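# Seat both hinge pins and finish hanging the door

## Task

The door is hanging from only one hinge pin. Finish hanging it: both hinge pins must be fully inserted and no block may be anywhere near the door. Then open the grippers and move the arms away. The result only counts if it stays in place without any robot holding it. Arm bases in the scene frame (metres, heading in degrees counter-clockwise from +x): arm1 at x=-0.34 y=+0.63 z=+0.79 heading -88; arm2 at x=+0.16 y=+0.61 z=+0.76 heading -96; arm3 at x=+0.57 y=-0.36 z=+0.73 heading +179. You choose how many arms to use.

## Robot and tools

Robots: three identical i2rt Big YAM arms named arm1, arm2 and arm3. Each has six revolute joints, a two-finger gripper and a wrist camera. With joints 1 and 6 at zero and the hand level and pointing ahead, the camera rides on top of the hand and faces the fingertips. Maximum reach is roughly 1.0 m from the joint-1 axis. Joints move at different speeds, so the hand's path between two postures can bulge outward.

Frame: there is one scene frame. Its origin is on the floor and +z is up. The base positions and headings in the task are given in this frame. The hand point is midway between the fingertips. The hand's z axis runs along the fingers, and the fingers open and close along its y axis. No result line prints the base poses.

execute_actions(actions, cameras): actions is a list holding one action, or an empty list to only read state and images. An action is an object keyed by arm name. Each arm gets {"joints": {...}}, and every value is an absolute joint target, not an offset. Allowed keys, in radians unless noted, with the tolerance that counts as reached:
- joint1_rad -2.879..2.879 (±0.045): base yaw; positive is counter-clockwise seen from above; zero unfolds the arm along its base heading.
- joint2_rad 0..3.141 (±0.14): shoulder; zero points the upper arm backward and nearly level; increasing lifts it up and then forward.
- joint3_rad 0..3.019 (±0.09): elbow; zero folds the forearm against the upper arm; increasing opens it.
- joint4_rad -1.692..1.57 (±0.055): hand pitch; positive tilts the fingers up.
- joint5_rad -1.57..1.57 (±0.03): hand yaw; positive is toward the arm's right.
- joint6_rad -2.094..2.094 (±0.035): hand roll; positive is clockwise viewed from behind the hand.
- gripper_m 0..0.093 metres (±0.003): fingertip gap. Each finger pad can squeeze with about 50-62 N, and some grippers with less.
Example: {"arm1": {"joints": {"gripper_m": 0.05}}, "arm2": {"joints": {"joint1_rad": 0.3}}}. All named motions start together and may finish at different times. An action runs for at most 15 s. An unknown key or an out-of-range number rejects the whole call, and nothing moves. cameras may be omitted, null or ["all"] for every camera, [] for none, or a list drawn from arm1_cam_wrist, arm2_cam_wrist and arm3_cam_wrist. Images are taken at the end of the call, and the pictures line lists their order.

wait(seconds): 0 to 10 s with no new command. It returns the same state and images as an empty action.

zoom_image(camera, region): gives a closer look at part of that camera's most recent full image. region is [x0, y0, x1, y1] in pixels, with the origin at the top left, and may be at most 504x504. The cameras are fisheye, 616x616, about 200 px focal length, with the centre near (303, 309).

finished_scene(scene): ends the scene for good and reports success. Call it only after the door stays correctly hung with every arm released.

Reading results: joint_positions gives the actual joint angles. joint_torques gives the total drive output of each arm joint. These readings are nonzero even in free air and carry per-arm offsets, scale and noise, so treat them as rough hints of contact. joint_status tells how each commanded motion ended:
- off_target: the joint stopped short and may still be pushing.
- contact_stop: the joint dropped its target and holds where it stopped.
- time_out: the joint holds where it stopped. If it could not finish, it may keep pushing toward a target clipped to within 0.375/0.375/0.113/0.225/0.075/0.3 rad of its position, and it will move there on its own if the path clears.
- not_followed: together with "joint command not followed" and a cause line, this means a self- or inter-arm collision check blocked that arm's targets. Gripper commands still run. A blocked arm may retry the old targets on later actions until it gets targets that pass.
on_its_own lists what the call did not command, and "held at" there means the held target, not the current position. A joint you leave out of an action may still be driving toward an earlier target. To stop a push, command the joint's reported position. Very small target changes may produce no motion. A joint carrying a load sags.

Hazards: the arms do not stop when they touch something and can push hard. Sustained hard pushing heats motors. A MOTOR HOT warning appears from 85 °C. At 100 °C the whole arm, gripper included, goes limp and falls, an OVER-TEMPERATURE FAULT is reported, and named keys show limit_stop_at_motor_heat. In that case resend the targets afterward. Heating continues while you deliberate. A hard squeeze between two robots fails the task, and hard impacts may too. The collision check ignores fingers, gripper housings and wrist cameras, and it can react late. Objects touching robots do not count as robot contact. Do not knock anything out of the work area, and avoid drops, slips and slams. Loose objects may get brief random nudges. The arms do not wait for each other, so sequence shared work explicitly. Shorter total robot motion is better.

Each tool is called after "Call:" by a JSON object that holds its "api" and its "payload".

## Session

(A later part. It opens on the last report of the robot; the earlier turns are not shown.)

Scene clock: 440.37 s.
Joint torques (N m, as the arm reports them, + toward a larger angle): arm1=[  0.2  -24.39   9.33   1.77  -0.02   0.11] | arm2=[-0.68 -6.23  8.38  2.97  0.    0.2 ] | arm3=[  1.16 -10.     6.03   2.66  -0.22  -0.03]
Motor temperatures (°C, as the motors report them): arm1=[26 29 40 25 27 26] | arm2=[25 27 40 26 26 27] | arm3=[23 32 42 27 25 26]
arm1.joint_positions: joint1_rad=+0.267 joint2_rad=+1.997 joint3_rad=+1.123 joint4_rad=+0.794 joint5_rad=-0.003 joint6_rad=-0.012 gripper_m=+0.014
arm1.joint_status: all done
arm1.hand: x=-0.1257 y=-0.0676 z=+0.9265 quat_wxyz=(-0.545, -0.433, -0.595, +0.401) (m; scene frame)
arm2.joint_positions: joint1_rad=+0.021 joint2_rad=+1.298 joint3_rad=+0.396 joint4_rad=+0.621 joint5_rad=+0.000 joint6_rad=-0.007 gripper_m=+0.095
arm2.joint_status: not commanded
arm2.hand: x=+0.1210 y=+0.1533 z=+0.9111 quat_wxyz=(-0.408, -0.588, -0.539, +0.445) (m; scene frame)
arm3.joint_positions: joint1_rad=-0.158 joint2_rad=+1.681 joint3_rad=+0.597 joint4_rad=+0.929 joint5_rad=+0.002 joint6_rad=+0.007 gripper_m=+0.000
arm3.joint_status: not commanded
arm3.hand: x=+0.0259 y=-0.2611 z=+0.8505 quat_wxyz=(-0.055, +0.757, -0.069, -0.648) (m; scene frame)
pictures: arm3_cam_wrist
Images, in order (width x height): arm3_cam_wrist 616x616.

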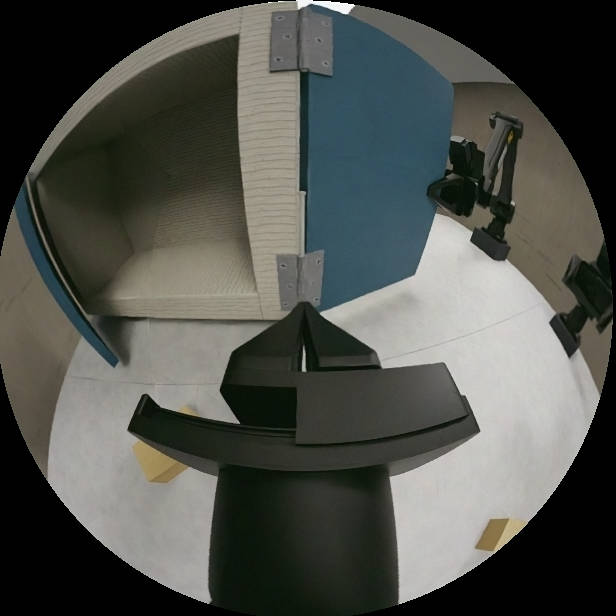

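Call:
{"api": "execute_actions", "payload": {"actions": [{"arm1":{"joints":{"joint2_rad":1.89,"joint4_rad":0.79,"joint1_rad":0.30}}}], "cameras": ["arm3_cam_wrist"]}}

Call:
{"api": "zoom_image", "payload": {"camera": "arm3_cam_wrist", "region": [265,170,345,330]}}

Scene clock: 444.20 s.
Joint torques (N m, as the arm reports them, + toward a larger angle): arm1=[  1.26 -27.05   9.39   2.31  -0.86   0.12] | arm2=[-0.69 -6.46  8.38  2.91 -0.01  0.22] | arm3=[ 1.03 -9.99  6.05  2.62 -0.2  -0.03]
Motor temperatures (°C, as the motors report them): arm1=[26 30 40 25 27 26] | arm2=[25 27 40 26 26 27] | arm3=[23 32 42 27 25 26]
arm1.joint_positions: joint1_rad=+0.279 joint2_rad=+1.988 joint3_rad=+1.123 joint4_rad=+0.770 joint5_rad=+0.014 joint6_rad=-0.012 gripper_m=+0.014
arm1.joint_status: all done
arm1.hand: x=-0.1204 y=-0.0654 z=+0.9274 quat_wxyz=(-0.540, -0.437, -0.598, +0.399) (m; scene frame)
arm2.joint_positions: joint1_rad=+0.021 joint2_rad=+1.298 joint3_rad=+0.396 joint4_rad=+0.621 joint5_rad=+0.000 joint6_rad=-0.007 gripper_m=+0.095
arm2.joint_status: not commanded
arm2.hand: x=+0.1210 y=+0.1533 z=+0.9111 quat_wxyz=(-0.408, -0.588, -0.539, +0.445) (m; scene frame)
arm3.joint_positions: joint1_rad=-0.158 joint2_rad=+1.681 joint3_rad=+0.597 joint4_rad=+0.929 joint5_rad=+0.002 joint6_rad=+0.007 gripper_m=+0.000
arm3.joint_status: not commanded
arm3.hand: x=+0.0259 y=-0.2611 z=+0.8505 quat_wxyz=(-0.055, +0.757, -0.069, -0.648) (m; scene frame)
pictures: arm3_cam_wrist
Images, in order (width x height): arm3_cam_wrist 616x616.

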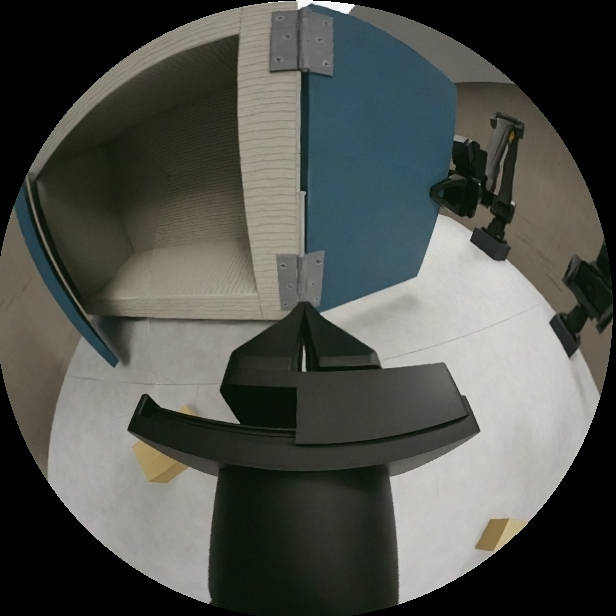

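Region (265, 170, 345, 330) of arm3_cam_wrist's 616x616 image, scaled by 3.150, with more detail than that image has.

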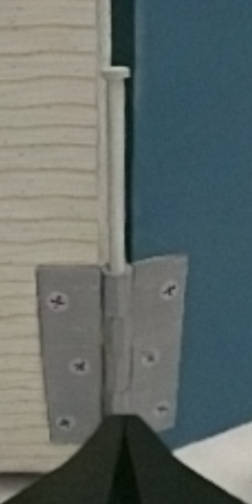

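Call:
{"api": "execute_actions", "payload": {"actions": [{"arm1":{"joints":{"joint2_rad":1.95,"joint4_rad":0.80,"joint1_rad":0.27}},"arm3":{"joints":{"joint2_rad":1.52,"joint3_rad":0.72,"joint4_rad":0.76}}}], "cameras": []}}

Call:
{"api": "execute_actions", "payload": {"actions": [{"arm3":{"joints":{"joint2_rad":1.65,"joint3_rad":0.87,"joint4_rad":0.75}}}], "cameras": []}}

Call:
{"api": "execute_actions", "payload": {"actions": [{"arm3":{"joints":{"joint2_rad":1.76,"joint3_rad":0.83,"joint4_rad":0.84}}}], "cameras": ["arm2_cam_wrist"]}}

Call:
{"api": "zoom_image", "payload": {"camera": "arm2_cam_wrist", "region": [335,140,395,230]}}

Scene clock: 453.37 s.
Joint torques (N m, as the arm reports them, + toward a larger angle): arm1=[ -0.26 -22.12   9.35   2.64  -0.44   0.11] | arm2=[-0.69 -6.19  8.22  2.96  0.01  0.17] | arm3=[ 1.23 -7.74  9.72  1.41 -0.19 -0.02]
Motor temperatures (°C, as the motors report them): arm1=[26 32 40 25 28 26] | arm2=[25 27 40 26 26 27] | arm3=[23 32 42 27 25 26]
arm1.joint_positions: joint1_rad=+0.273 joint2_rad=+1.989 joint3_rad=+1.123 joint4_rad=+0.770 joint5_rad=+0.006 joint6_rad=-0.012 gripper_m=+0.014
arm1.joint_status: all done
arm1.hand: x=-0.1233 y=-0.0664 z=+0.9265 quat_wxyz=(-0.540, -0.437, -0.599, +0.398) (m; scene frame)
arm2.joint_positions: joint1_rad=+0.021 joint2_rad=+1.298 joint3_rad=+0.396 joint4_rad=+0.621 joint5_rad=+0.000 joint6_rad=-0.007 gripper_m=+0.095
arm2.joint_status: not commanded
arm2.hand: x=+0.1210 y=+0.1533 z=+0.9111 quat_wxyz=(-0.408, -0.588, -0.539, +0.445) (m; scene frame)
arm3.joint_positions: joint1_rad=-0.158 joint2_rad=+1.511 joint3_rad=+0.696 joint4_rad=+0.770 joint5_rad=+0.002 joint6_rad=+0.007 gripper_m=+0.000
arm3.joint_status: all done
arm3.hand: x=+0.0041 y=-0.2574 z=+0.9504 quat_wxyz=(-0.059, +0.720, -0.066, -0.689) (m; scene frame)
pictures: none
No camera images: the call's "cameras" was empty. Leave "cameras" out to get every camera's image.

Scene clock: 454.17 s.
Joint torques (N m, as the arm reports them, + toward a larger angle): arm1=[ -0.25 -21.95   9.38   2.61  -0.44   0.12] | arm2=[-0.39 -6.33  8.28  2.85  0.01  0.19] | arm3=[  0.95 -11.28  11.06   1.55  -0.21   0.  ]
Motor temperatures (°C, as the motors report them): arm1=[26 32 40 25 28 26] | arm2=[25 27 40 26 26 27] | arm3=[23 32 42 27 25 26]
arm1.joint_positions: joint1_rad=+0.273 joint2_rad=+1.989 joint3_rad=+1.123 joint4_rad=+0.770 joint5_rad=+0.006 joint6_rad=-0.012 gripper_m=+0.014
arm1.joint_status: not commanded
arm1.hand: x=-0.1233 y=-0.0664 z=+0.9265 quat_wxyz=(-0.540, -0.437, -0.599, +0.398) (m; scene frame)
arm2.joint_positions: joint1_rad=+0.021 joint2_rad=+1.298 joint3_rad=+0.396 joint4_rad=+0.621 joint5_rad=+0.000 joint6_rad=-0.007 gripper_m=+0.095
arm2.joint_status: not commanded
arm2.hand: x=+0.1210 y=+0.1533 z=+0.9111 quat_wxyz=(-0.408, -0.588, -0.539, +0.445) (m; scene frame)
arm3.joint_positions: joint1_rad=-0.158 joint2_rad=+1.647 joint3_rad=+0.828 joint4_rad=+0.759 joint5_rad=+0.002 joint6_rad=+0.007 gripper_m=+0.000
arm3.joint_status: all done
arm3.hand: x=-0.0452 y=-0.2487 z=+0.9358 quat_wxyz=(-0.058, +0.725, -0.066, -0.683) (m; scene frame)
pictures: none
No camera images: the call's "cameras" was empty. Leave "cameras" out to get every camera's image.

Scene clock: 454.83 s.
Joint torques (N m, as the arm reports them, + toward a larger angle): arm1=[ -0.21 -22.07   9.3    2.63  -0.42   0.11] | arm2=[-0.67 -6.3   8.36  2.85  0.01  0.18] | arm3=[ 1.15 -7.96  7.4   1.57 -0.22 -0.06]
Motor temperatures (°C, as the motors report them): arm1=[26 32 40 25 28 26] | arm2=[25 27 40 26 26 27] | arm3=[23 32 42 27 25 26]
arm1.joint_positions: joint1_rad=+0.273 joint2_rad=+1.989 joint3_rad=+1.123 joint4_rad=+0.770 joint5_rad=+0.006 joint6_rad=-0.012 gripper_m=+0.014
arm1.joint_status: not commanded
arm1.hand: x=-0.1232 y=-0.0665 z=+0.9265 quat_wxyz=(-0.540, -0.437, -0.599, +0.398) (m; scene frame)
arm2.joint_positions: joint1_rad=+0.021 joint2_rad=+1.298 joint3_rad=+0.396 joint4_rad=+0.621 joint5_rad=+0.000 joint6_rad=-0.007 gripper_m=+0.095
arm2.joint_status: not commanded
arm2.hand: x=+0.1210 y=+0.1533 z=+0.9111 quat_wxyz=(-0.408, -0.588, -0.539, +0.445) (m; scene frame)
arm3.joint_positions: joint1_rad=-0.158 joint2_rad=+1.714 joint3_rad=+0.829 joint4_rad=+0.846 joint5_rad=+0.002 joint6_rad=+0.007 gripper_m=+0.000
arm3.joint_status: all done
arm3.hand: x=-0.0512 y=-0.2476 z=+0.9172 quat_wxyz=(-0.059, +0.718, -0.065, -0.691) (m; scene frame)
pictures: arm2_cam_wrist
Images, in order (width x height): arm2_cam_wrist 616x616.

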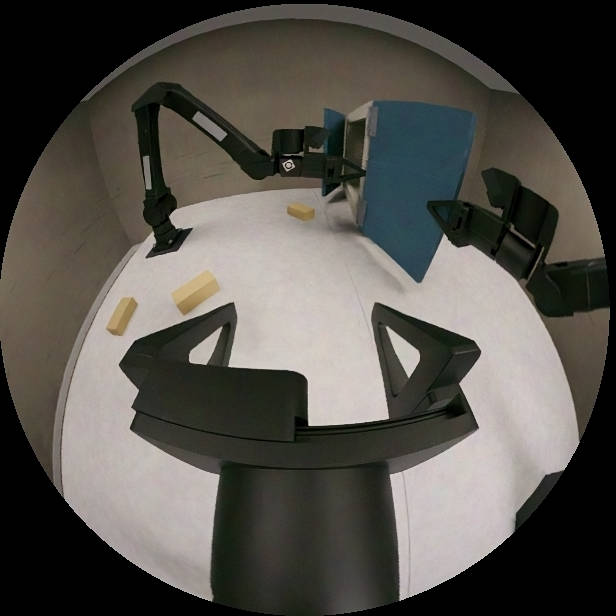

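Region (335, 140, 395, 230) of arm2_cam_wrist's 616x616 image, scaled by 5.600, with more detail than that image has.

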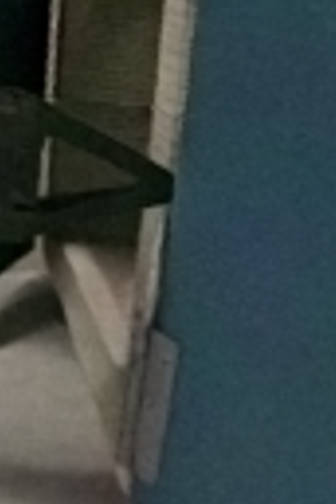

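Call:
{"api": "execute_actions", "payload": {"actions": [{"arm1":{"joints":{"joint2_rad":2.03,"joint4_rad":0.85,"joint1_rad":0.33}}}], "cameras": []}}

Call:
{"api": "execute_actions", "payload": {"actions": [{"arm1":{"joints":{"joint2_rad":1.97,"joint4_rad":0.82,"joint1_rad":0.24}},"arm3":{"joints":{"joint2_rad":1.78}}}], "cameras": ["arm3_cam_wrist"]}}

Scene clock: 461.33 s.
Joint torques (N m, as the arm reports them, + toward a larger angle): arm1=[  2.76 -16.78   9.23   2.59  -1.68   0.12] | arm2=[-0.32 -6.13  8.41  2.9   0.    0.17] | arm3=[ 1.03 -8.49  7.28  1.54 -0.26 -0.02]
Motor temperatures (°C, as the motors report them): arm1=[26 31 40 25 28 26] | arm2=[25 27 40 26 26 27] | arm3=[23 32 42 27 25 26]
arm1.joint_positions: joint1_rad=+0.288 joint2_rad=+2.008 joint3_rad=+1.123 joint4_rad=+0.820 joint5_rad=+0.029 joint6_rad=-0.012 gripper_m=+0.014
arm1.joint_status: all done
arm1.hand: x=-0.1158 y=-0.0652 z=+0.9254 quat_wxyz=(-0.547, -0.433, -0.589, +0.408) (m; scene frame)
arm2.joint_positions: joint1_rad=+0.021 joint2_rad=+1.298 joint3_rad=+0.396 joint4_rad=+0.621 joint5_rad=+0.000 joint6_rad=-0.007 gripper_m=+0.095
arm2.joint_status: not commanded
arm2.hand: x=+0.1210 y=+0.1533 z=+0.9111 quat_wxyz=(-0.408, -0.588, -0.539, +0.445) (m; scene frame)
arm3.joint_positions: joint1_rad=-0.158 joint2_rad=+1.714 joint3_rad=+0.829 joint4_rad=+0.846 joint5_rad=+0.002 joint6_rad=+0.007 gripper_m=+0.000
arm3.joint_status: not commanded
arm3.hand: x=-0.0512 y=-0.2476 z=+0.9169 quat_wxyz=(-0.059, +0.718, -0.066, -0.691) (m; scene frame)
pictures: none
No camera images: the call's "cameras" was empty. Leave "cameras" out to get every camera's image.

Scene clock: 462.03 s.
Joint torques (N m, as the arm reports them, + toward a larger angle): arm1=[ -1.42 -22.12   9.18   1.7    0.64   0.12] | arm2=[-0.43 -6.11  8.33  2.83  0.02  0.19] | arm3=[ 1.09 -6.96  7.16  1.21 -0.27 -0.02]
Motor temperatures (°C, as the motors report them): arm1=[26 31 40 25 28 26] | arm2=[25 27 40 26 26 27] | arm3=[23 32 42 27 25 26]
arm1.joint_positions: joint1_rad=+0.259 joint2_rad=+2.006 joint3_rad=+1.123 joint4_rad=+0.816 joint5_rad=-0.016 joint6_rad=-0.012 gripper_m=+0.014
arm1.joint_status: all done
arm1.hand: x=-0.1287 y=-0.0692 z=+0.9257 quat_wxyz=(-0.551, -0.429, -0.592, +0.402) (m; scene frame)
arm2.joint_positions: joint1_rad=+0.021 joint2_rad=+1.298 joint3_rad=+0.396 joint4_rad=+0.621 joint5_rad=+0.000 joint6_rad=-0.007 gripper_m=+0.095
arm2.joint_status: not commanded
arm2.hand: x=+0.1210 y=+0.1533 z=+0.9111 quat_wxyz=(-0.408, -0.588, -0.539, +0.445) (m; scene frame)
arm3.joint_positions: joint1_rad=-0.158 joint2_rad=+1.719 joint3_rad=+0.829 joint4_rad=+0.856 joint5_rad=+0.002 joint6_rad=+0.007 gripper_m=+0.000
arm3.joint_status: all done
arm3.hand: x=-0.0516 y=-0.2475 z=+0.9166 quat_wxyz=(-0.059, +0.716, -0.065, -0.692) (m; scene frame)
pictures: arm3_cam_wrist
Images, in order (width x height): arm3_cam_wrist 616x616.

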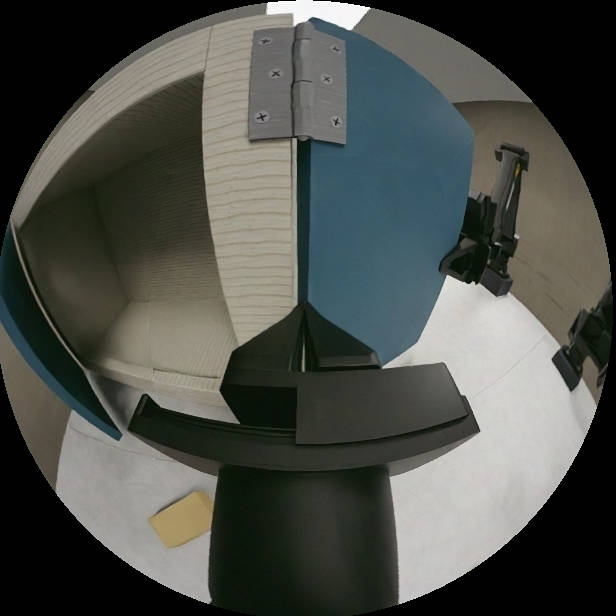

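Call:
{"api": "execute_actions", "payload": {"actions": [{"arm1":{"joints":{"joint1_rad":0.27,"joint2_rad":2.0,"joint6_rad":0.06}}}], "cameras": []}}

Call:
{"api": "execute_actions", "payload": {"actions": [{"arm1":{"joints":{"joint6_rad":-0.09}}}], "cameras": []}}

Scene clock: 471.20 s.
Joint torques (N m, as the arm reports them, + toward a larger angle): arm1=[  0.21 -19.2    9.25   1.72   0.02   0.72] | arm2=[-0.45 -6.32  8.4   2.94  0.02  0.17] | arm3=[ 1.06 -6.98  7.2   1.2  -0.23 -0.03]
Motor temperatures (°C, as the motors report them): arm1=[26 31 40 25 28 26] | arm2=[25 27 40 26 26 27] | arm3=[23 32 42 27 25 26]
arm1.joint_positions: joint1_rad=+0.268 joint2_rad=+2.006 joint3_rad=+1.123 joint4_rad=+0.816 joint5_rad=-0.003 joint6_rad=-0.002 gripper_m=+0.014
arm1.joint_status: joint6_rad time_out (moved +0.009 of +0.072); the others done
arm1.on_its_own: joint6_rad reads -0.002 and still pushes toward +0.060 since a time_out
arm1.hand: x=-0.1246 y=-0.0680 z=+0.9257 quat_wxyz=(-0.552, -0.433, -0.590, +0.401) (m; scene frame)
arm2.joint_positions: joint1_rad=+0.021 joint2_rad=+1.298 joint3_rad=+0.396 joint4_rad=+0.621 joint5_rad=+0.000 joint6_rad=-0.007 gripper_m=+0.095
arm2.joint_status: not commanded
arm2.hand: x=+0.1210 y=+0.1533 z=+0.9111 quat_wxyz=(-0.408, -0.588, -0.539, +0.445) (m; scene frame)
arm3.joint_positions: joint1_rad=-0.158 joint2_rad=+1.719 joint3_rad=+0.829 joint4_rad=+0.856 joint5_rad=+0.003 joint6_rad=+0.007 gripper_m=+0.000
arm3.joint_status: not commanded
arm3.hand: x=-0.0516 y=-0.2474 z=+0.9166 quat_wxyz=(-0.059, +0.716, -0.066, -0.692) (m; scene frame)
pictures: none
No camera images: the call's "cameras" was empty. Leave "cameras" out to get every camera's image.

not run: a stop came earlier in this reply.

Call:
{"api": "execute_actions", "payload": {"actions": [{"arm1":{"joints":{"joint6_rad":-0.01,"gripper_m":0.05}},"arm3":{"joints":{"joint2_rad":1.77,"joint4_rad":0.87}}}], "cameras": ["arm2_cam_wrist"]}}

Scene clock: 475.87 s.
Joint torques (N m, as the arm reports them, + toward a larger angle): arm1=[  0.39 -19.04   9.05   1.72  -0.03  -0.14] | arm2=[-0.59 -6.26  8.46  2.82  0.03  0.17] | arm3=[ 1.1  -8.45  7.12  1.71 -0.25 -0.03]
Motor temperatures (°C, as the motors report them): arm1=[26 31 40 25 28 26] | arm2=[25 27 40 26 26 27] | arm3=[23 32 42 27 25 26]
arm1.joint_positions: joint1_rad=+0.268 joint2_rad=+2.005 joint3_rad=+1.126 joint4_rad=+0.816 joint5_rad=-0.002 joint6_rad=+0.000 gripper_m=+0.050
arm1.joint_status: all done
arm1.hand: x=-0.1245 y=-0.0687 z=+0.9276 quat_wxyz=(-0.553, -0.433, -0.588, +0.401) (m; scene frame)
arm2.joint_positions: joint1_rad=+0.021 joint2_rad=+1.298 joint3_rad=+0.396 joint4_rad=+0.621 joint5_rad=+0.000 joint6_rad=-0.007 gripper_m=+0.095
arm2.joint_status: not commanded
arm2.hand: x=+0.1210 y=+0.1533 z=+0.9111 quat_wxyz=(-0.408, -0.588, -0.539, +0.445) (m; scene frame)
arm3.joint_positions: joint1_rad=-0.158 joint2_rad=+1.724 joint3_rad=+0.829 joint4_rad=+0.873 joint5_rad=+0.003 joint6_rad=+0.007 gripper_m=+0.000
arm3.joint_status: all done
arm3.hand: x=-0.0520 y=-0.2474 z=+0.9175 quat_wxyz=(-0.060, +0.712, -0.065, -0.697) (m; scene frame)
pictures: arm2_cam_wrist
Images, in order (width x height): arm2_cam_wrist 616x616.

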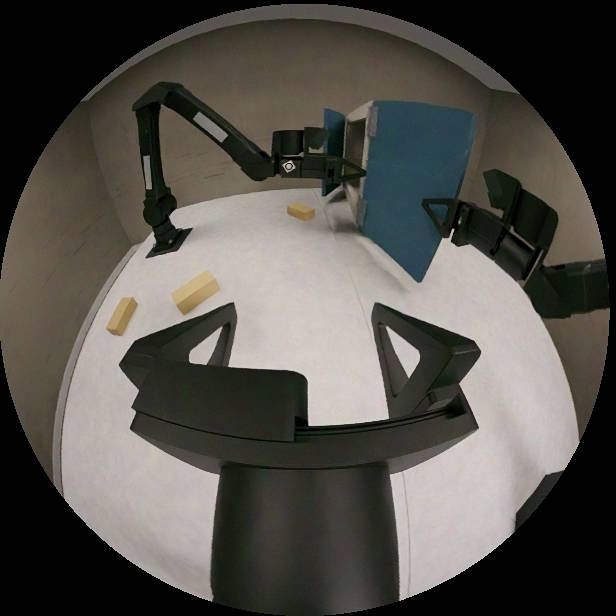

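Call:
{"api": "execute_actions", "payload": {"actions": [{"arm1":{"joints":{"joint1_rad":0.38}}}], "cameras": ["arm3_cam_wrist"]}}

Scene clock: 481.27 s.
Joint torques (N m, as the arm reports them, + toward a larger angle): arm1=[ -0.12 -19.34   9.11   1.71  -0.19  -0.14] | arm2=[-0.62 -6.22  8.32  2.8   0.02  0.2 ] | arm3=[  1.3  -11.58   7.23   1.57  -0.3   -0.06]
Motor temperatures (°C, as the motors report them): arm1=[26 31 40 25 28 26] | arm2=[25 27 40 26 26 27] | arm3=[23 32 42 27 25 26]
arm1.joint_positions: joint1_rad=+0.384 joint2_rad=+2.005 joint3_rad=+1.126 joint4_rad=+0.816 joint5_rad=+0.001 joint6_rad=-0.001 gripper_m=+0.050
arm1.joint_status: all done
arm1.hand: x=-0.0458 y=-0.0388 z=+0.9282 quat_wxyz=(-0.575, -0.399, -0.611, +0.370) (m; scene frame)
arm2.joint_positions: joint1_rad=+0.021 joint2_rad=+1.298 joint3_rad=+0.396 joint4_rad=+0.621 joint5_rad=+0.000 joint6_rad=-0.007 gripper_m=+0.095
arm2.joint_status: not commanded
arm2.hand: x=+0.1210 y=+0.1533 z=+0.9111 quat_wxyz=(-0.408, -0.588, -0.539, +0.445) (m; scene frame)
arm3.joint_positions: joint1_rad=-0.158 joint2_rad=+1.760 joint3_rad=+0.825 joint4_rad=+0.878 joint5_rad=+0.003 joint6_rad=+0.007 gripper_m=+0.000
arm3.joint_status: not commanded
arm3.hand: x=-0.0525 y=-0.2474 z=+0.8949 quat_wxyz=(-0.059, +0.724, -0.066, -0.684) (m; scene frame)
pictures: arm3_cam_wrist
Images, in order (width x height): arm3_cam_wrist 616x616.

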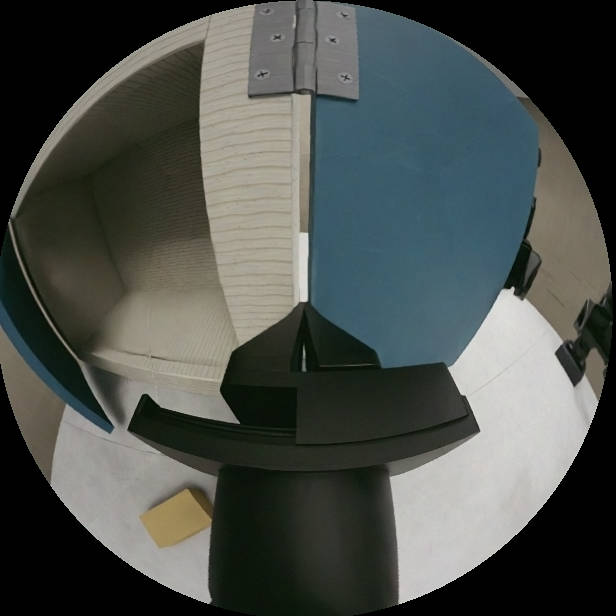

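It dropped. Continue pressing.

Call:
{"api": "execute_actions", "payload": {"actions": [{"arm3":{"joints":{"joint2_rad":1.87,"joint3_rad":0.81,"joint4_rad":0.99}}}], "cameras": ["arm3_cam_wrist"]}}

Scene clock: 489.40 s.
Joint torques (N m, as the arm reports them, + toward a larger angle): arm1=[ -0.26 -19.2    9.08   1.68  -0.2   -0.14] | arm2=[-0.36 -6.44  8.32  2.94  0.01  0.17] | arm3=[ 1.29 -8.4   5.35  1.57 -0.25 -0.03]
Motor temperatures (°C, as the motors report them): arm1=[26 31 40 25 28 26] | arm2=[25 27 40 26 26 27] | arm3=[23 32 42 27 25 26]
arm1.joint_positions: joint1_rad=+0.384 joint2_rad=+2.005 joint3_rad=+1.126 joint4_rad=+0.816 joint5_rad=+0.001 joint6_rad=-0.001 gripper_m=+0.050
arm1.joint_status: not commanded
arm1.hand: x=-0.0458 y=-0.0388 z=+0.9282 quat_wxyz=(-0.575, -0.399, -0.611, +0.370) (m; scene frame)
arm2.joint_positions: joint1_rad=+0.021 joint2_rad=+1.298 joint3_rad=+0.396 joint4_rad=+0.621 joint5_rad=+0.000 joint6_rad=-0.007 gripper_m=+0.095
arm2.joint_status: not commanded
arm2.hand: x=+0.1210 y=+0.1533 z=+0.9111 quat_wxyz=(-0.408, -0.588, -0.539, +0.445) (m; scene frame)
arm3.joint_positions: joint1_rad=-0.158 joint2_rad=+1.823 joint3_rad=+0.820 joint4_rad=+0.996 joint5_rad=+0.003 joint6_rad=+0.007 gripper_m=+0.000
arm3.joint_status: all done
arm3.hand: x=-0.0538 y=-0.2472 z=+0.8833 quat_wxyz=(-0.060, +0.707, -0.065, -0.702) (m; scene frame)
pictures: arm3_cam_wrist
Images, in order (width x height): arm3_cam_wrist 616x616.

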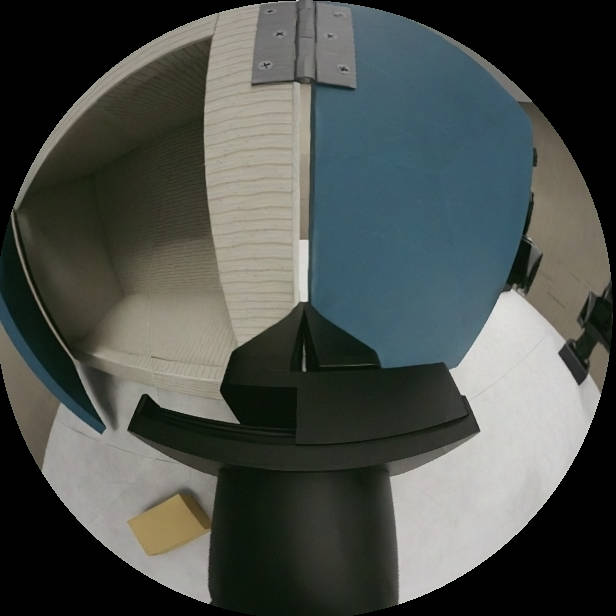

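Caught on the next knuckle; wiggle the door.

Call:
{"api": "execute_actions", "payload": {"actions": [{"arm1":{"joints":{"joint1_rad":0.30}},"arm3":{"joints":{"joint2_rad":1.85,"joint4_rad":0.96}}}], "cameras": []}}

Call:
{"api": "execute_actions", "payload": {"actions": [{"arm1":{"joints":{"joint1_rad":0.40}},"arm3":{"joints":{"joint2_rad":1.88,"joint4_rad":0.97}}}], "cameras": ["arm3_cam_wrist"]}}

Scene clock: 494.90 s.
Joint torques (N m, as the arm reports them, + toward a larger angle): arm1=[  0.53 -19.23   9.1    1.68  -0.27  -0.14] | arm2=[-0.63 -6.38  8.24  2.91  0.02  0.17] | arm3=[  0.73 -11.7    5.99   1.43  -0.17  -0.01]
Motor temperatures (°C, as the motors report them): arm1=[26 31 40 25 27 26] | arm2=[25 27 40 26 26 27] | arm3=[23 32 42 27 25 26]
arm1.joint_positions: joint1_rad=+0.293 joint2_rad=+2.005 joint3_rad=+1.126 joint4_rad=+0.816 joint5_rad=+0.003 joint6_rad=-0.001 gripper_m=+0.050
arm1.joint_status: all done
arm1.hand: x=-0.1081 y=-0.0633 z=+0.9277 quat_wxyz=(-0.557, -0.427, -0.593, +0.396) (m; scene frame)
arm2.joint_positions: joint1_rad=+0.021 joint2_rad=+1.298 joint3_rad=+0.396 joint4_rad=+0.621 joint5_rad=+0.000 joint6_rad=-0.007 gripper_m=+0.095
arm2.joint_status: not commanded
arm2.hand: x=+0.1210 y=+0.1533 z=+0.9111 quat_wxyz=(-0.408, -0.588, -0.539, +0.445) (m; scene frame)
arm3.joint_positions: joint1_rad=-0.157 joint2_rad=+1.836 joint3_rad=+0.812 joint4_rad=+0.969 joint5_rad=+0.001 joint6_rad=+0.007 gripper_m=+0.000
arm3.joint_status: all done
arm3.hand: x=-0.0516 y=-0.2484 z=+0.8656 quat_wxyz=(-0.058, +0.723, -0.065, -0.685) (m; scene frame)
pictures: none
No camera images: the call's "cameras" was empty. Leave "cameras" out to get every camera's image.

Scene clock: 496.10 s.
Joint torques (N m, as the arm reports them, + toward a larger angle): arm1=[ -0.81 -19.01   9.11   1.67  -0.03  -0.15] | arm2=[-0.46 -6.19  8.33  2.87  0.01  0.2 ] | arm3=[ 1.39 -9.93  5.83  1.67 -0.18 -0.04]
Motor temperatures (°C, as the motors report them): arm1=[26 31 40 25 27 26] | arm2=[25 27 40 26 26 27] | arm3=[23 32 41 27 25 26]
arm1.joint_positions: joint1_rad=+0.405 joint2_rad=+2.005 joint3_rad=+1.126 joint4_rad=+0.816 joint5_rad=-0.002 joint6_rad=-0.001 gripper_m=+0.050
arm1.joint_status: all done
arm1.hand: x=-0.0310 y=-0.0321 z=+0.9285 quat_wxyz=(-0.579, -0.391, -0.616, +0.363) (m; scene frame)
arm2.joint_positions: joint1_rad=+0.021 joint2_rad=+1.298 joint3_rad=+0.396 joint4_rad=+0.621 joint5_rad=+0.000 joint6_rad=-0.007 gripper_m=+0.095
arm2.joint_status: not commanded
arm2.hand: x=+0.1210 y=+0.1533 z=+0.9111 quat_wxyz=(-0.408, -0.588, -0.539, +0.445) (m; scene frame)
arm3.joint_positions: joint1_rad=-0.157 joint2_rad=+1.848 joint3_rad=+0.812 joint4_rad=+0.974 joint5_rad=+0.001 joint6_rad=+0.007 gripper_m=+0.000
arm3.joint_status: all done
arm3.hand: x=-0.0517 y=-0.2484 z=+0.8593 quat_wxyz=(-0.057, +0.726, -0.065, -0.683) (m; scene frame)
pictures: arm3_cam_wrist
Images, in order (width x height): arm3_cam_wrist 616x616.

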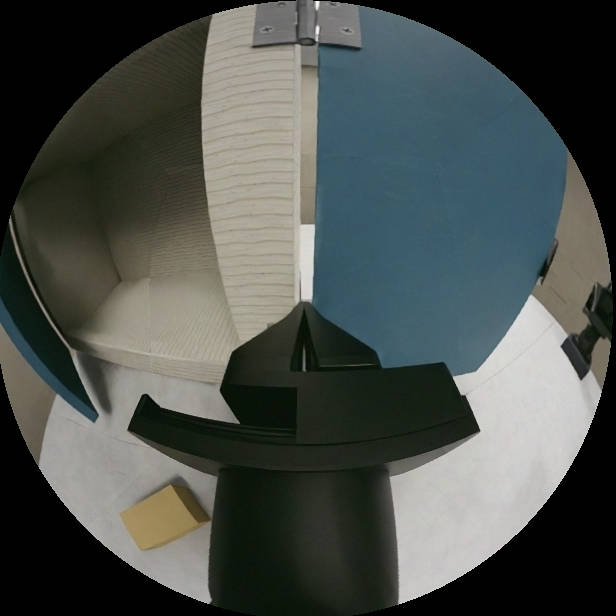

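Near seated. One more press.

Call:
{"api": "execute_actions", "payload": {"actions": [{"arm1":{"joints":{"joint1_rad":0.33}},"arm3":{"joints":{"joint2_rad":1.90,"joint4_rad":0.99}}}], "cameras": []}}

Call:
{"api": "execute_actions", "payload": {"actions": [{"arm1":{"joints":{"joint2_rad":1.62,"joint3_rad":0.68,"joint4_rad":0.84,"gripper_m":0.09}},"arm3":{"joints":{"joint2_rad":1.70,"joint3_rad":0.62,"joint4_rad":0.98}},"arm2":{"joints":{"joint1_rad":0.3,"joint2_rad":0.5,"joint3_rad":0.8,"joint4_rad":-1.4}}}], "cameras": ["arm3_cam_wrist"]}}

Call:
{"api": "zoom_image", "payload": {"camera": "arm3_cam_wrist", "region": [250,200,360,330]}}

Scene clock: 501.67 s.
Joint torques (N m, as the arm reports them, + toward a larger angle): arm1=[  0.06 -19.14   8.84   1.72  -0.28  -0.15] | arm2=[-0.77 -6.58  8.36  2.89 -0.01  0.2 ] | arm3=[ 1.05 -8.79  5.8   1.74 -0.19 -0.02]
Motor temperatures (°C, as the motors report them): arm1=[26 31 40 25 27 26] | arm2=[25 27 40 26 26 27] | arm3=[23 32 41 27 25 26]
arm1.joint_positions: joint1_rad=+0.323 joint2_rad=+2.005 joint3_rad=+1.126 joint4_rad=+0.816 joint5_rad=+0.003 joint6_rad=-0.001 gripper_m=+0.050
arm1.joint_status: all done
arm1.hand: x=-0.0873 y=-0.0560 z=+0.9281 quat_wxyz=(-0.563, -0.418, -0.599, +0.388) (m; scene frame)
arm2.joint_positions: joint1_rad=+0.021 joint2_rad=+1.298 joint3_rad=+0.396 joint4_rad=+0.621 joint5_rad=+0.000 joint6_rad=-0.007 gripper_m=+0.095
arm2.joint_status: not commanded
arm2.hand: x=+0.1210 y=+0.1533 z=+0.9111 quat_wxyz=(-0.408, -0.588, -0.539, +0.445) (m; scene frame)
arm3.joint_positions: joint1_rad=-0.157 joint2_rad=+1.855 joint3_rad=+0.812 joint4_rad=+0.993 joint5_rad=+0.001 joint6_rad=+0.007 gripper_m=+0.000
arm3.joint_status: all done
arm3.hand: x=-0.0520 y=-0.2484 z=+0.8594 quat_wxyz=(-0.058, +0.722, -0.065, -0.687) (m; scene frame)
pictures: none
No camera images: the call's "cameras" was empty. Leave "cameras" out to get every camera's image.

Scene clock: 503.70 s.
Joint torques (N m, as the arm reports them, + toward a larger angle): arm1=[  0.31 -11.9    6.49   2.06  -0.26  -0.14] | arm2=[-0.46  0.63 11.1   0.48  0.02  0.17] | arm3=[  1.04 -11.     5.85   1.56  -0.16  -0.04]
Motor temperatures (°C, as the motors report them): arm1=[26 31 40 25 27 26] | arm2=[25 27 41 26 26 27] | arm3=[23 32 41 27 25 26]
arm1.joint_positions: joint1_rad=+0.323 joint2_rad=+1.617 joint3_rad=+0.673 joint4_rad=+0.825 joint5_rad=+0.003 joint6_rad=-0.001 gripper_m=+0.090
arm1.joint_status: all done
arm1.hand: x=-0.1427 y=+0.0902 z=+0.9599 quat_wxyz=(-0.546, -0.428, -0.614, +0.376) (m; scene frame)
arm2.joint_positions: joint1_rad=+0.302 joint2_rad=+0.499 joint3_rad=+0.796 joint4_rad=-1.381 joint5_rad=+0.000 joint6_rad=-0.007 gripper_m=+0.095
arm2.joint_status: all done
arm2.hand: x=+0.1994 y=+0.4125 z=+1.0300 quat_wxyz=(-0.190, -0.614, -0.750, +0.154) (m; scene frame)
arm3.joint_positions: joint1_rad=-0.157 joint2_rad=+1.710 joint3_rad=+0.618 joint4_rad=+0.986 joint5_rad=+0.001 joint6_rad=+0.007 gripper_m=+0.000
arm3.joint_status: all done
arm3.hand: x=+0.0162 y=-0.2603 z=+0.8576 quat_wxyz=(-0.056, +0.741, -0.067, -0.666) (m; scene frame)
pictures: arm3_cam_wrist
Images, in order (width x height): arm3_cam_wrist 616x616.

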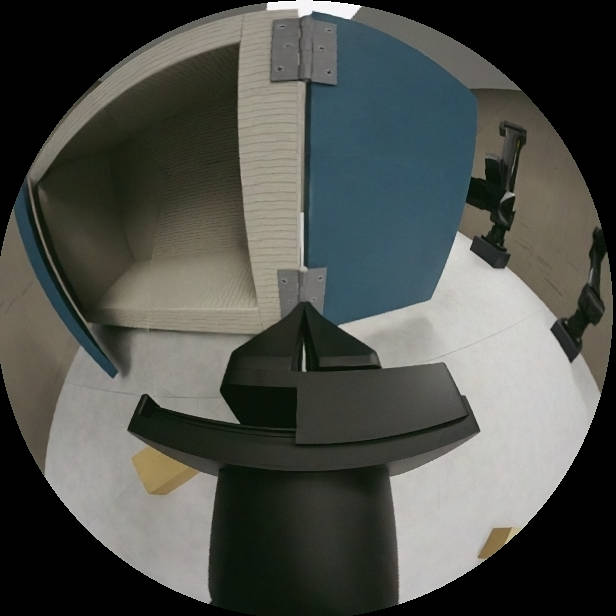

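Region (250, 200, 360, 330) of arm3_cam_wrist's 616x616 image, scaled by 3.877, with more detail than that image has; it fills the left 426 columns of this view, and the rest is white.

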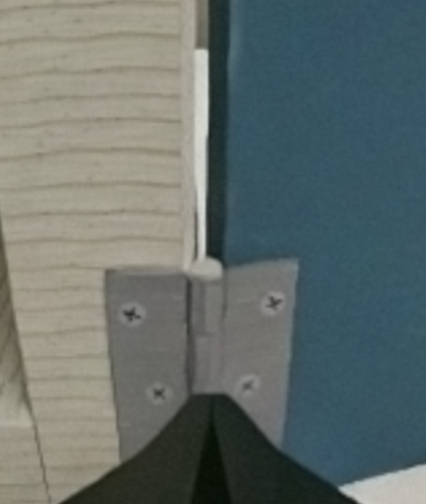

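Call:
{"api": "execute_actions", "payload": {"actions": [{"arm3":{"joints":{"joint1_rad":-0.1,"joint2_rad":1.2,"joint3_rad":0.9,"joint4_rad":-1.15,"gripper_m":0.09}},"arm1":{"joints":{"joint1_rad":0.1,"joint2_rad":0.5,"joint3_rad":0.8,"joint4_rad":-1.3}}}], "cameras": ["arm3_cam_wrist"]}}

Scene clock: 510.53 s.
Joint torques (N m, as the arm reports them, + toward a larger angle): arm1=[ 0.34  0.88 11.08  0.6  -0.22 -0.14] | arm2=[-0.82  0.82 11.08  0.55  0.04  0.17] | arm3=[ 0.68 -5.99  9.7   0.19 -0.17  0.  ]
Motor temperatures (°C, as the motors report them): arm1=[26 30 40 25 27 26] | arm2=[25 27 41 26 26 27] | arm3=[23 32 42 27 25 26]
arm1.joint_positions: joint1_rad=+0.094 joint2_rad=+0.499 joint3_rad=+0.770 joint4_rad=-1.288 joint5_rad=+0.002 joint6_rad=-0.001 gripper_m=+0.090
arm1.joint_status: all done
arm1.hand: x=-0.3174 y=+0.4112 z=+1.0587 quat_wxyz=(-0.206, -0.635, -0.723, +0.177) (m; scene frame)
arm2.joint_positions: joint1_rad=+0.302 joint2_rad=+0.499 joint3_rad=+0.796 joint4_rad=-1.381 joint5_rad=+0.000 joint6_rad=-0.007 gripper_m=+0.095
arm2.joint_status: not commanded
arm2.hand: x=+0.1994 y=+0.4125 z=+1.0300 quat_wxyz=(-0.190, -0.614, -0.750, +0.154) (m; scene frame)
arm3.joint_positions: joint1_rad=-0.106 joint2_rad=+1.198 joint3_rad=+0.887 joint4_rad=-1.139 joint5_rad=+0.001 joint6_rad=+0.007 gripper_m=+0.090
arm3.joint_status: all done
arm3.hand: x=+0.2321 y=-0.3156 z=+0.8738 quat_wxyz=(-0.004, +0.996, -0.064, -0.060) (m; scene frame)
pictures: arm3_cam_wrist
Images, in order (width x height): arm3_cam_wrist 616x616.

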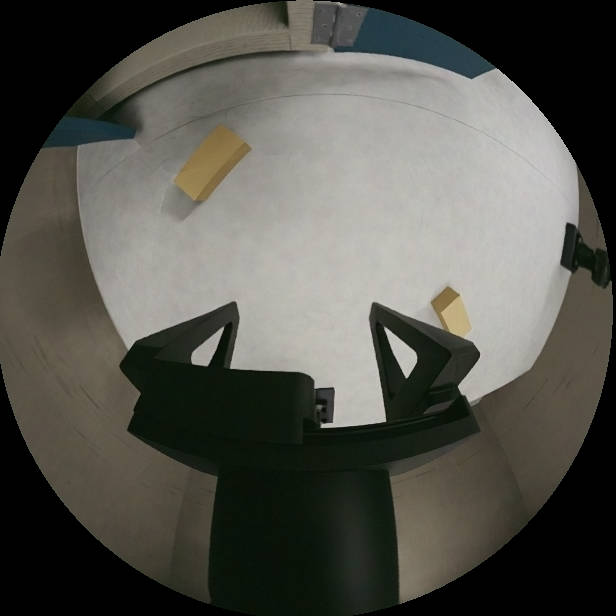

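Call:
{"api": "execute_actions", "payload": {"actions": [{"arm3":{"joints":{"joint1_rad":0.1,"joint2_rad":1.62,"joint3_rad":1.2,"joint4_rad":-1.13,"joint6_rad":0.75}}}], "cameras": ["arm3_cam_wrist"]}}

Scene clock: 520.63 s.
Joint torques (N m, as the arm reports them, + toward a larger angle): arm1=[ 0.34  0.96 11.06  0.61 -0.21 -0.13] | arm2=[-1.03  0.8  11.01  0.55  0.01  0.19] | arm3=[ -0.44 -10.82  11.3    0.53  -0.11   0.11]
Motor temperatures (°C, as the motors report them): arm1=[26 29 41 25 27 26] | arm2=[25 27 42 25 26 27] | arm3=[23 32 43 27 25 26]
arm1.joint_positions: joint1_rad=+0.094 joint2_rad=+0.499 joint3_rad=+0.770 joint4_rad=-1.288 joint5_rad=+0.002 joint6_rad=-0.001 gripper_m=+0.090
arm1.joint_status: not commanded
arm1.hand: x=-0.3174 y=+0.4112 z=+1.0587 quat_wxyz=(-0.206, -0.635, -0.723, +0.177) (m; scene frame)
arm2.joint_positions: joint1_rad=+0.302 joint2_rad=+0.499 joint3_rad=+0.796 joint4_rad=-1.381 joint5_rad=+0.000 joint6_rad=-0.007 gripper_m=+0.095
arm2.joint_status: not commanded
arm2.hand: x=+0.1994 y=+0.4125 z=+1.0300 quat_wxyz=(-0.190, -0.614, -0.750, +0.154) (m; scene frame)
arm3.joint_positions: joint1_rad=+0.104 joint2_rad=+1.625 joint3_rad=+1.161 joint4_rad=-1.134 joint5_rad=+0.001 joint6_rad=+0.742 gripper_m=+0.090
arm3.joint_status: all done
arm3.hand: x=+0.1267 y=-0.3960 z=+0.8150 quat_wxyz=(-0.006, +0.947, -0.321, +0.012) (m; scene frame)
pictures: arm3_cam_wrist
Images, in order (width x height): arm3_cam_wrist 616x616.

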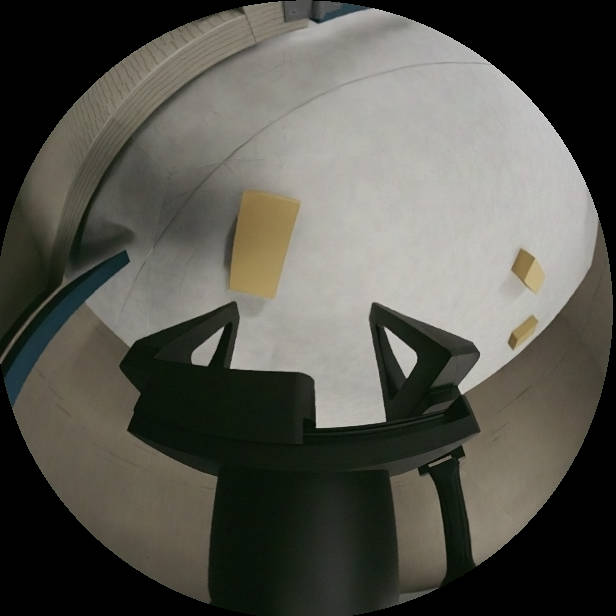

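Call:
{"api": "execute_actions", "payload": {"actions": [{"arm3":{"joints":{"joint1_rad":0.07,"joint2_rad":1.76,"joint3_rad":1.33,"joint4_rad":-1.13}}}], "cameras": ["arm3_cam_wrist"]}}

Scene clock: 533.13 s.
Joint torques (N m, as the arm reports them, + toward a larger angle): arm1=[ 0.11  0.81 11.04  0.58 -0.22 -0.13] | arm2=[-1.    1.44 10.98  0.41  0.04  0.21] | arm3=[ -0.83 -12.86  11.08   0.62  -0.1    0.12]
Motor temperatures (°C, as the motors report them): arm1=[26 28 42 25 27 26] | arm2=[25 27 42 25 26 27] | arm3=[23 33 46 26 25 26]
arm1.joint_positions: joint1_rad=+0.094 joint2_rad=+0.499 joint3_rad=+0.770 joint4_rad=-1.288 joint5_rad=+0.002 joint6_rad=-0.001 gripper_m=+0.090
arm1.joint_status: not commanded
arm1.hand: x=-0.3174 y=+0.4112 z=+1.0587 quat_wxyz=(-0.206, -0.635, -0.723, +0.177) (m; scene frame)
arm2.joint_positions: joint1_rad=+0.302 joint2_rad=+0.499 joint3_rad=+0.796 joint4_rad=-1.381 joint5_rad=+0.000 joint6_rad=-0.007 gripper_m=+0.095
arm2.joint_status: not commanded
arm2.hand: x=+0.1994 y=+0.4125 z=+1.0300 quat_wxyz=(-0.190, -0.614, -0.750, +0.154) (m; scene frame)
arm3.joint_positions: joint1_rad=+0.080 joint2_rad=+1.755 joint3_rad=+1.292 joint4_rad=-1.134 joint5_rad=+0.001 joint6_rad=+0.743 gripper_m=+0.090
arm3.joint_status: all done
arm3.hand: x=+0.0777 y=-0.3885 z=+0.8006 quat_wxyz=(-0.006, +0.943, -0.333, +0.012) (m; scene frame)
pictures: arm3_cam_wrist
Images, in order (width x height): arm3_cam_wrist 616x616.

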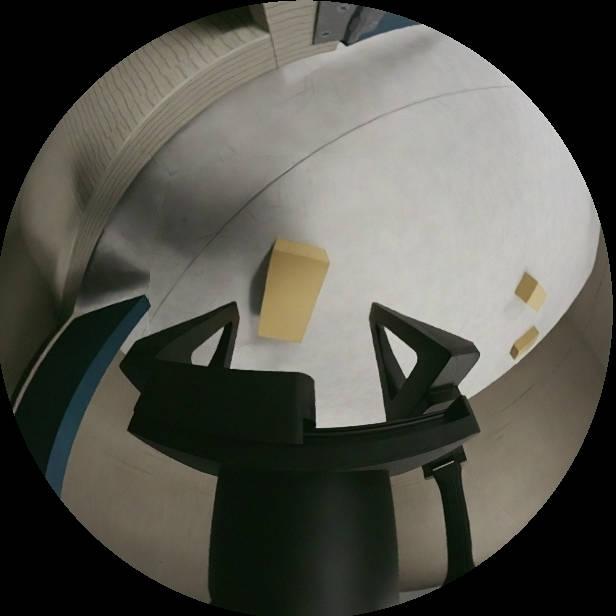

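Call:
{"api": "execute_actions", "payload": {"actions": [{"arm3":{"joints":{"joint1_rad":0.045,"joint2_rad":1.90,"joint3_rad":1.37,"joint4_rad":-1.03}}}], "cameras": ["arm3_cam_wrist"]}}

Scene clock: 539.07 s.
Joint torques (N m, as the arm reports them, + toward a larger angle): arm1=[ 0.21  1.05 11.07  0.59 -0.21 -0.14] | arm2=[-0.71  0.97 11.03  0.41 -0.01  0.19] | arm3=[ -0.95 -15.72   9.91   0.71  -0.09   0.11]
Motor temperatures (°C, as the motors report them): arm1=[26 28 43 25 27 26] | arm2=[25 27 42 25 26 27] | arm3=[23 33 46 26 25 26]
arm1.joint_positions: joint1_rad=+0.094 joint2_rad=+0.499 joint3_rad=+0.770 joint4_rad=-1.288 joint5_rad=+0.002 joint6_rad=-0.001 gripper_m=+0.090
arm1.joint_status: not commanded
arm1.hand: x=-0.3174 y=+0.4112 z=+1.0587 quat_wxyz=(-0.206, -0.635, -0.723, +0.177) (m; scene frame)
arm2.joint_positions: joint1_rad=+0.302 joint2_rad=+0.499 joint3_rad=+0.796 joint4_rad=-1.381 joint5_rad=+0.000 joint6_rad=-0.007 gripper_m=+0.095
arm2.joint_status: not commanded
arm2.hand: x=+0.1994 y=+0.4125 z=+1.0300 quat_wxyz=(-0.190, -0.614, -0.750, +0.154) (m; scene frame)
arm3.joint_positions: joint1_rad=+0.054 joint2_rad=+1.907 joint3_rad=+1.340 joint4_rad=-1.041 joint5_rad=+0.001 joint6_rad=+0.743 gripper_m=+0.090
arm3.joint_status: all done
arm3.hand: x=+0.0462 y=-0.3766 z=+0.7417 quat_wxyz=(-0.008, +0.938, -0.345, +0.017) (m; scene frame)
pictures: arm3_cam_wrist
Images, in order (width x height): arm3_cam_wrist 616x616.

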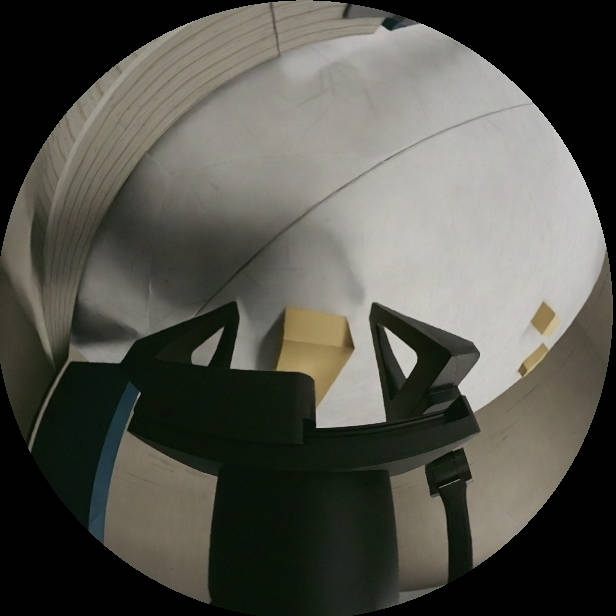

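Gripping near far end; acceptable.

Call:
{"api": "execute_actions", "payload": {"actions": [{"arm3":{"joints":{"gripper_m":0.03}}}], "cameras": []}}

Call:
{"api": "execute_actions", "payload": {"actions": [{"arm3":{"joints":{"joint2_rad":1.70,"joint3_rad":1.25,"joint4_rad":-1.1}}}], "cameras": []}}

Call:
{"api": "execute_actions", "payload": {"actions": [{"arm3":{"joints":{"joint1_rad":0.25,"joint2_rad":1.30,"joint3_rad":0.75,"joint4_rad":-0.99}}}], "cameras": ["arm3_cam_wrist"]}}

Scene clock: 544.27 s.
Joint torques (N m, as the arm reports them, + toward a larger angle): arm1=[ 0.21  0.88 11.07  0.6  -0.23 -0.14] | arm2=[-0.68  0.75 11.08  0.39  0.02  0.18] | arm3=[ -0.52 -15.27   9.97   0.65  -0.08   0.11]
Motor temperatures (°C, as the motors report them): arm1=[26 27 43 25 27 26] | arm2=[25 27 42 25 26 27] | arm3=[23 34 46 26 25 26]
arm1.joint_positions: joint1_rad=+0.094 joint2_rad=+0.499 joint3_rad=+0.770 joint4_rad=-1.288 joint5_rad=+0.002 joint6_rad=-0.001 gripper_m=+0.090
arm1.joint_status: not commanded
arm1.hand: x=-0.3174 y=+0.4112 z=+1.0587 quat_wxyz=(-0.206, -0.635, -0.723, +0.177) (m; scene frame)
arm2.joint_positions: joint1_rad=+0.302 joint2_rad=+0.499 joint3_rad=+0.796 joint4_rad=-1.381 joint5_rad=+0.000 joint6_rad=-0.007 gripper_m=+0.095
arm2.joint_status: not commanded
arm2.hand: x=+0.1994 y=+0.4125 z=+1.0300 quat_wxyz=(-0.190, -0.614, -0.750, +0.154) (m; scene frame)
arm3.joint_positions: joint1_rad=+0.054 joint2_rad=+1.907 joint3_rad=+1.340 joint4_rad=-1.041 joint5_rad=+0.000 joint6_rad=+0.743 gripper_m=+0.042
arm3.joint_status: gripper_m off_target (ended at +0.042, target +0.030)
arm3.hand: x=+0.0462 y=-0.3767 z=+0.7417 quat_wxyz=(-0.008, +0.938, -0.345, +0.017) (m; scene frame)
pictures: none
No camera images: the call's "cameras" was empty. Leave "cameras" out to get every camera's image.

Scene clock: 545.60 s.
Joint torques (N m, as the arm reports them, + toward a larger angle): arm1=[ 0.26  1.   11.04  0.6  -0.21 -0.12] | arm2=[-1.24  0.98 11.    0.49  0.02  0.2 ] | arm3=[ -0.64 -12.59   8.44   0.16  -0.11   0.1 ]
Motor temperatures (°C, as the motors report them): arm1=[26 27 43 25 27 26] | arm2=[25 27 42 25 26 27] | arm3=[23 34 46 26 25 26]
arm1.joint_positions: joint1_rad=+0.094 joint2_rad=+0.499 joint3_rad=+0.770 joint4_rad=-1.288 joint5_rad=+0.002 joint6_rad=-0.001 gripper_m=+0.090
arm1.joint_status: not commanded
arm1.hand: x=-0.3174 y=+0.4112 z=+1.0587 quat_wxyz=(-0.206, -0.635, -0.723, +0.177) (m; scene frame)
arm2.joint_positions: joint1_rad=+0.302 joint2_rad=+0.499 joint3_rad=+0.796 joint4_rad=-1.381 joint5_rad=+0.000 joint6_rad=-0.007 gripper_m=+0.095
arm2.joint_status: not commanded
arm2.hand: x=+0.1994 y=+0.4125 z=+1.0300 quat_wxyz=(-0.190, -0.614, -0.750, +0.154) (m; scene frame)
arm3.joint_positions: joint1_rad=+0.054 joint2_rad=+1.694 joint3_rad=+1.243 joint4_rad=-1.093 joint5_rad=+0.000 joint6_rad=+0.743 gripper_m=+0.042
arm3.joint_status: all done
arm3.hand: x=+0.0844 y=-0.3753 z=+0.8123 quat_wxyz=(+0.004, +0.938, -0.345, -0.012) (m; scene frame)
pictures: none
No camera images: the call's "cameras" was empty. Leave "cameras" out to get every camera's image.

Scene clock: 546.87 s.
Joint torques (N m, as the arm reports them, + toward a larger angle): arm1=[ 0.34  0.88 11.06  0.61 -0.22 -0.14] | arm2=[-0.81  0.7  11.11  0.43  0.    0.17] | arm3=[-1.23 -6.4   8.11  0.96 -0.03  0.1 ]
Motor temperatures (°C, as the motors report them): arm1=[26 27 43 25 27 26] | arm2=[25 27 42 25 26 27] | arm3=[23 34 46 26 25 26]
arm1.joint_positions: joint1_rad=+0.094 joint2_rad=+0.499 joint3_rad=+0.770 joint4_rad=-1.288 joint5_rad=+0.002 joint6_rad=-0.001 gripper_m=+0.090
arm1.joint_status: not commanded
arm1.hand: x=-0.3174 y=+0.4112 z=+1.0587 quat_wxyz=(-0.206, -0.635, -0.723, +0.177) (m; scene frame)
arm2.joint_positions: joint1_rad=+0.302 joint2_rad=+0.499 joint3_rad=+0.796 joint4_rad=-1.381 joint5_rad=+0.000 joint6_rad=-0.007 gripper_m=+0.095
arm2.joint_status: not commanded
arm2.hand: x=+0.1994 y=+0.4125 z=+1.0300 quat_wxyz=(-0.190, -0.614, -0.750, +0.154) (m; scene frame)
arm3.joint_positions: joint1_rad=+0.264 joint2_rad=+1.298 joint3_rad=+0.745 joint4_rad=-0.999 joint5_rad=-0.001 joint6_rad=+0.743 gripper_m=+0.042
arm3.joint_status: all done
arm3.hand: x=+0.2649 y=-0.4343 z=+0.7936 quat_wxyz=(+0.004, +0.969, -0.245, -0.008) (m; scene frame)
pictures: arm3_cam_wrist
Images, in order (width x height): arm3_cam_wrist 616x616.

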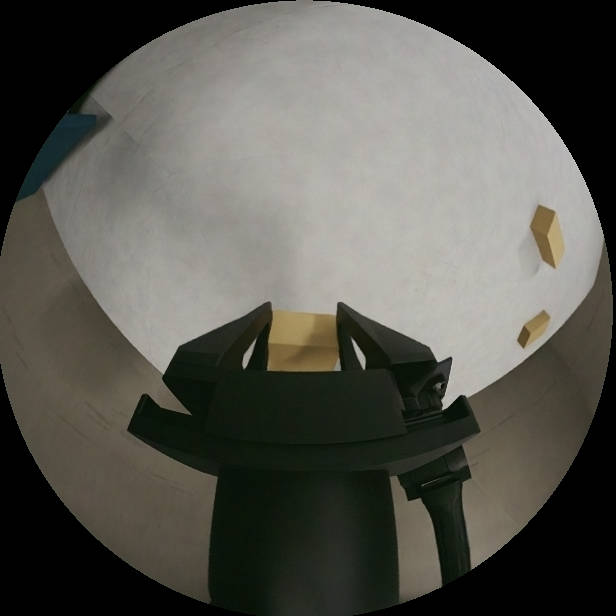

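Call:
{"api": "execute_actions", "payload": {"actions": [{"arm3":{"joints":{"joint2_rad":1.47,"joint4_rad":-0.85}}}], "cameras": []}}

Scene clock: 551.07 s.
Joint torques (N m, as the arm reports them, + toward a larger angle): arm1=[ 0.2   0.86 11.07  0.63 -0.22 -0.13] | arm2=[-0.79  1.07 11.14  0.31  0.    0.21] | arm3=[-1.02 -8.93  7.12  0.82 -0.02  0.12]
Motor temperatures (°C, as the motors report them): arm1=[26 27 43 25 27 26] | arm2=[25 27 42 25 26 27] | arm3=[23 33 45 26 25 26]
arm1.joint_positions: joint1_rad=+0.094 joint2_rad=+0.499 joint3_rad=+0.770 joint4_rad=-1.288 joint5_rad=+0.002 joint6_rad=-0.001 gripper_m=+0.090
arm1.joint_status: not commanded
arm1.hand: x=-0.3174 y=+0.4112 z=+1.0587 quat_wxyz=(-0.206, -0.635, -0.723, +0.177) (m; scene frame)
arm2.joint_positions: joint1_rad=+0.302 joint2_rad=+0.499 joint3_rad=+0.796 joint4_rad=-1.381 joint5_rad=+0.000 joint6_rad=-0.007 gripper_m=+0.095
arm2.joint_status: not commanded
arm2.hand: x=+0.1994 y=+0.4125 z=+1.0300 quat_wxyz=(-0.190, -0.614, -0.750, +0.154) (m; scene frame)
arm3.joint_positions: joint1_rad=+0.264 joint2_rad=+1.476 joint3_rad=+0.745 joint4_rad=-0.861 joint5_rad=-0.001 joint6_rad=+0.743 gripper_m=+0.042
arm3.joint_status: all done
arm3.hand: x=+0.2475 y=-0.4386 z=+0.7399 quat_wxyz=(-0.005, +0.969, -0.245, +0.010) (m; scene frame)
pictures: none
No camera images: the call's "cameras" was empty. Leave "cameras" out to get every camera's image.


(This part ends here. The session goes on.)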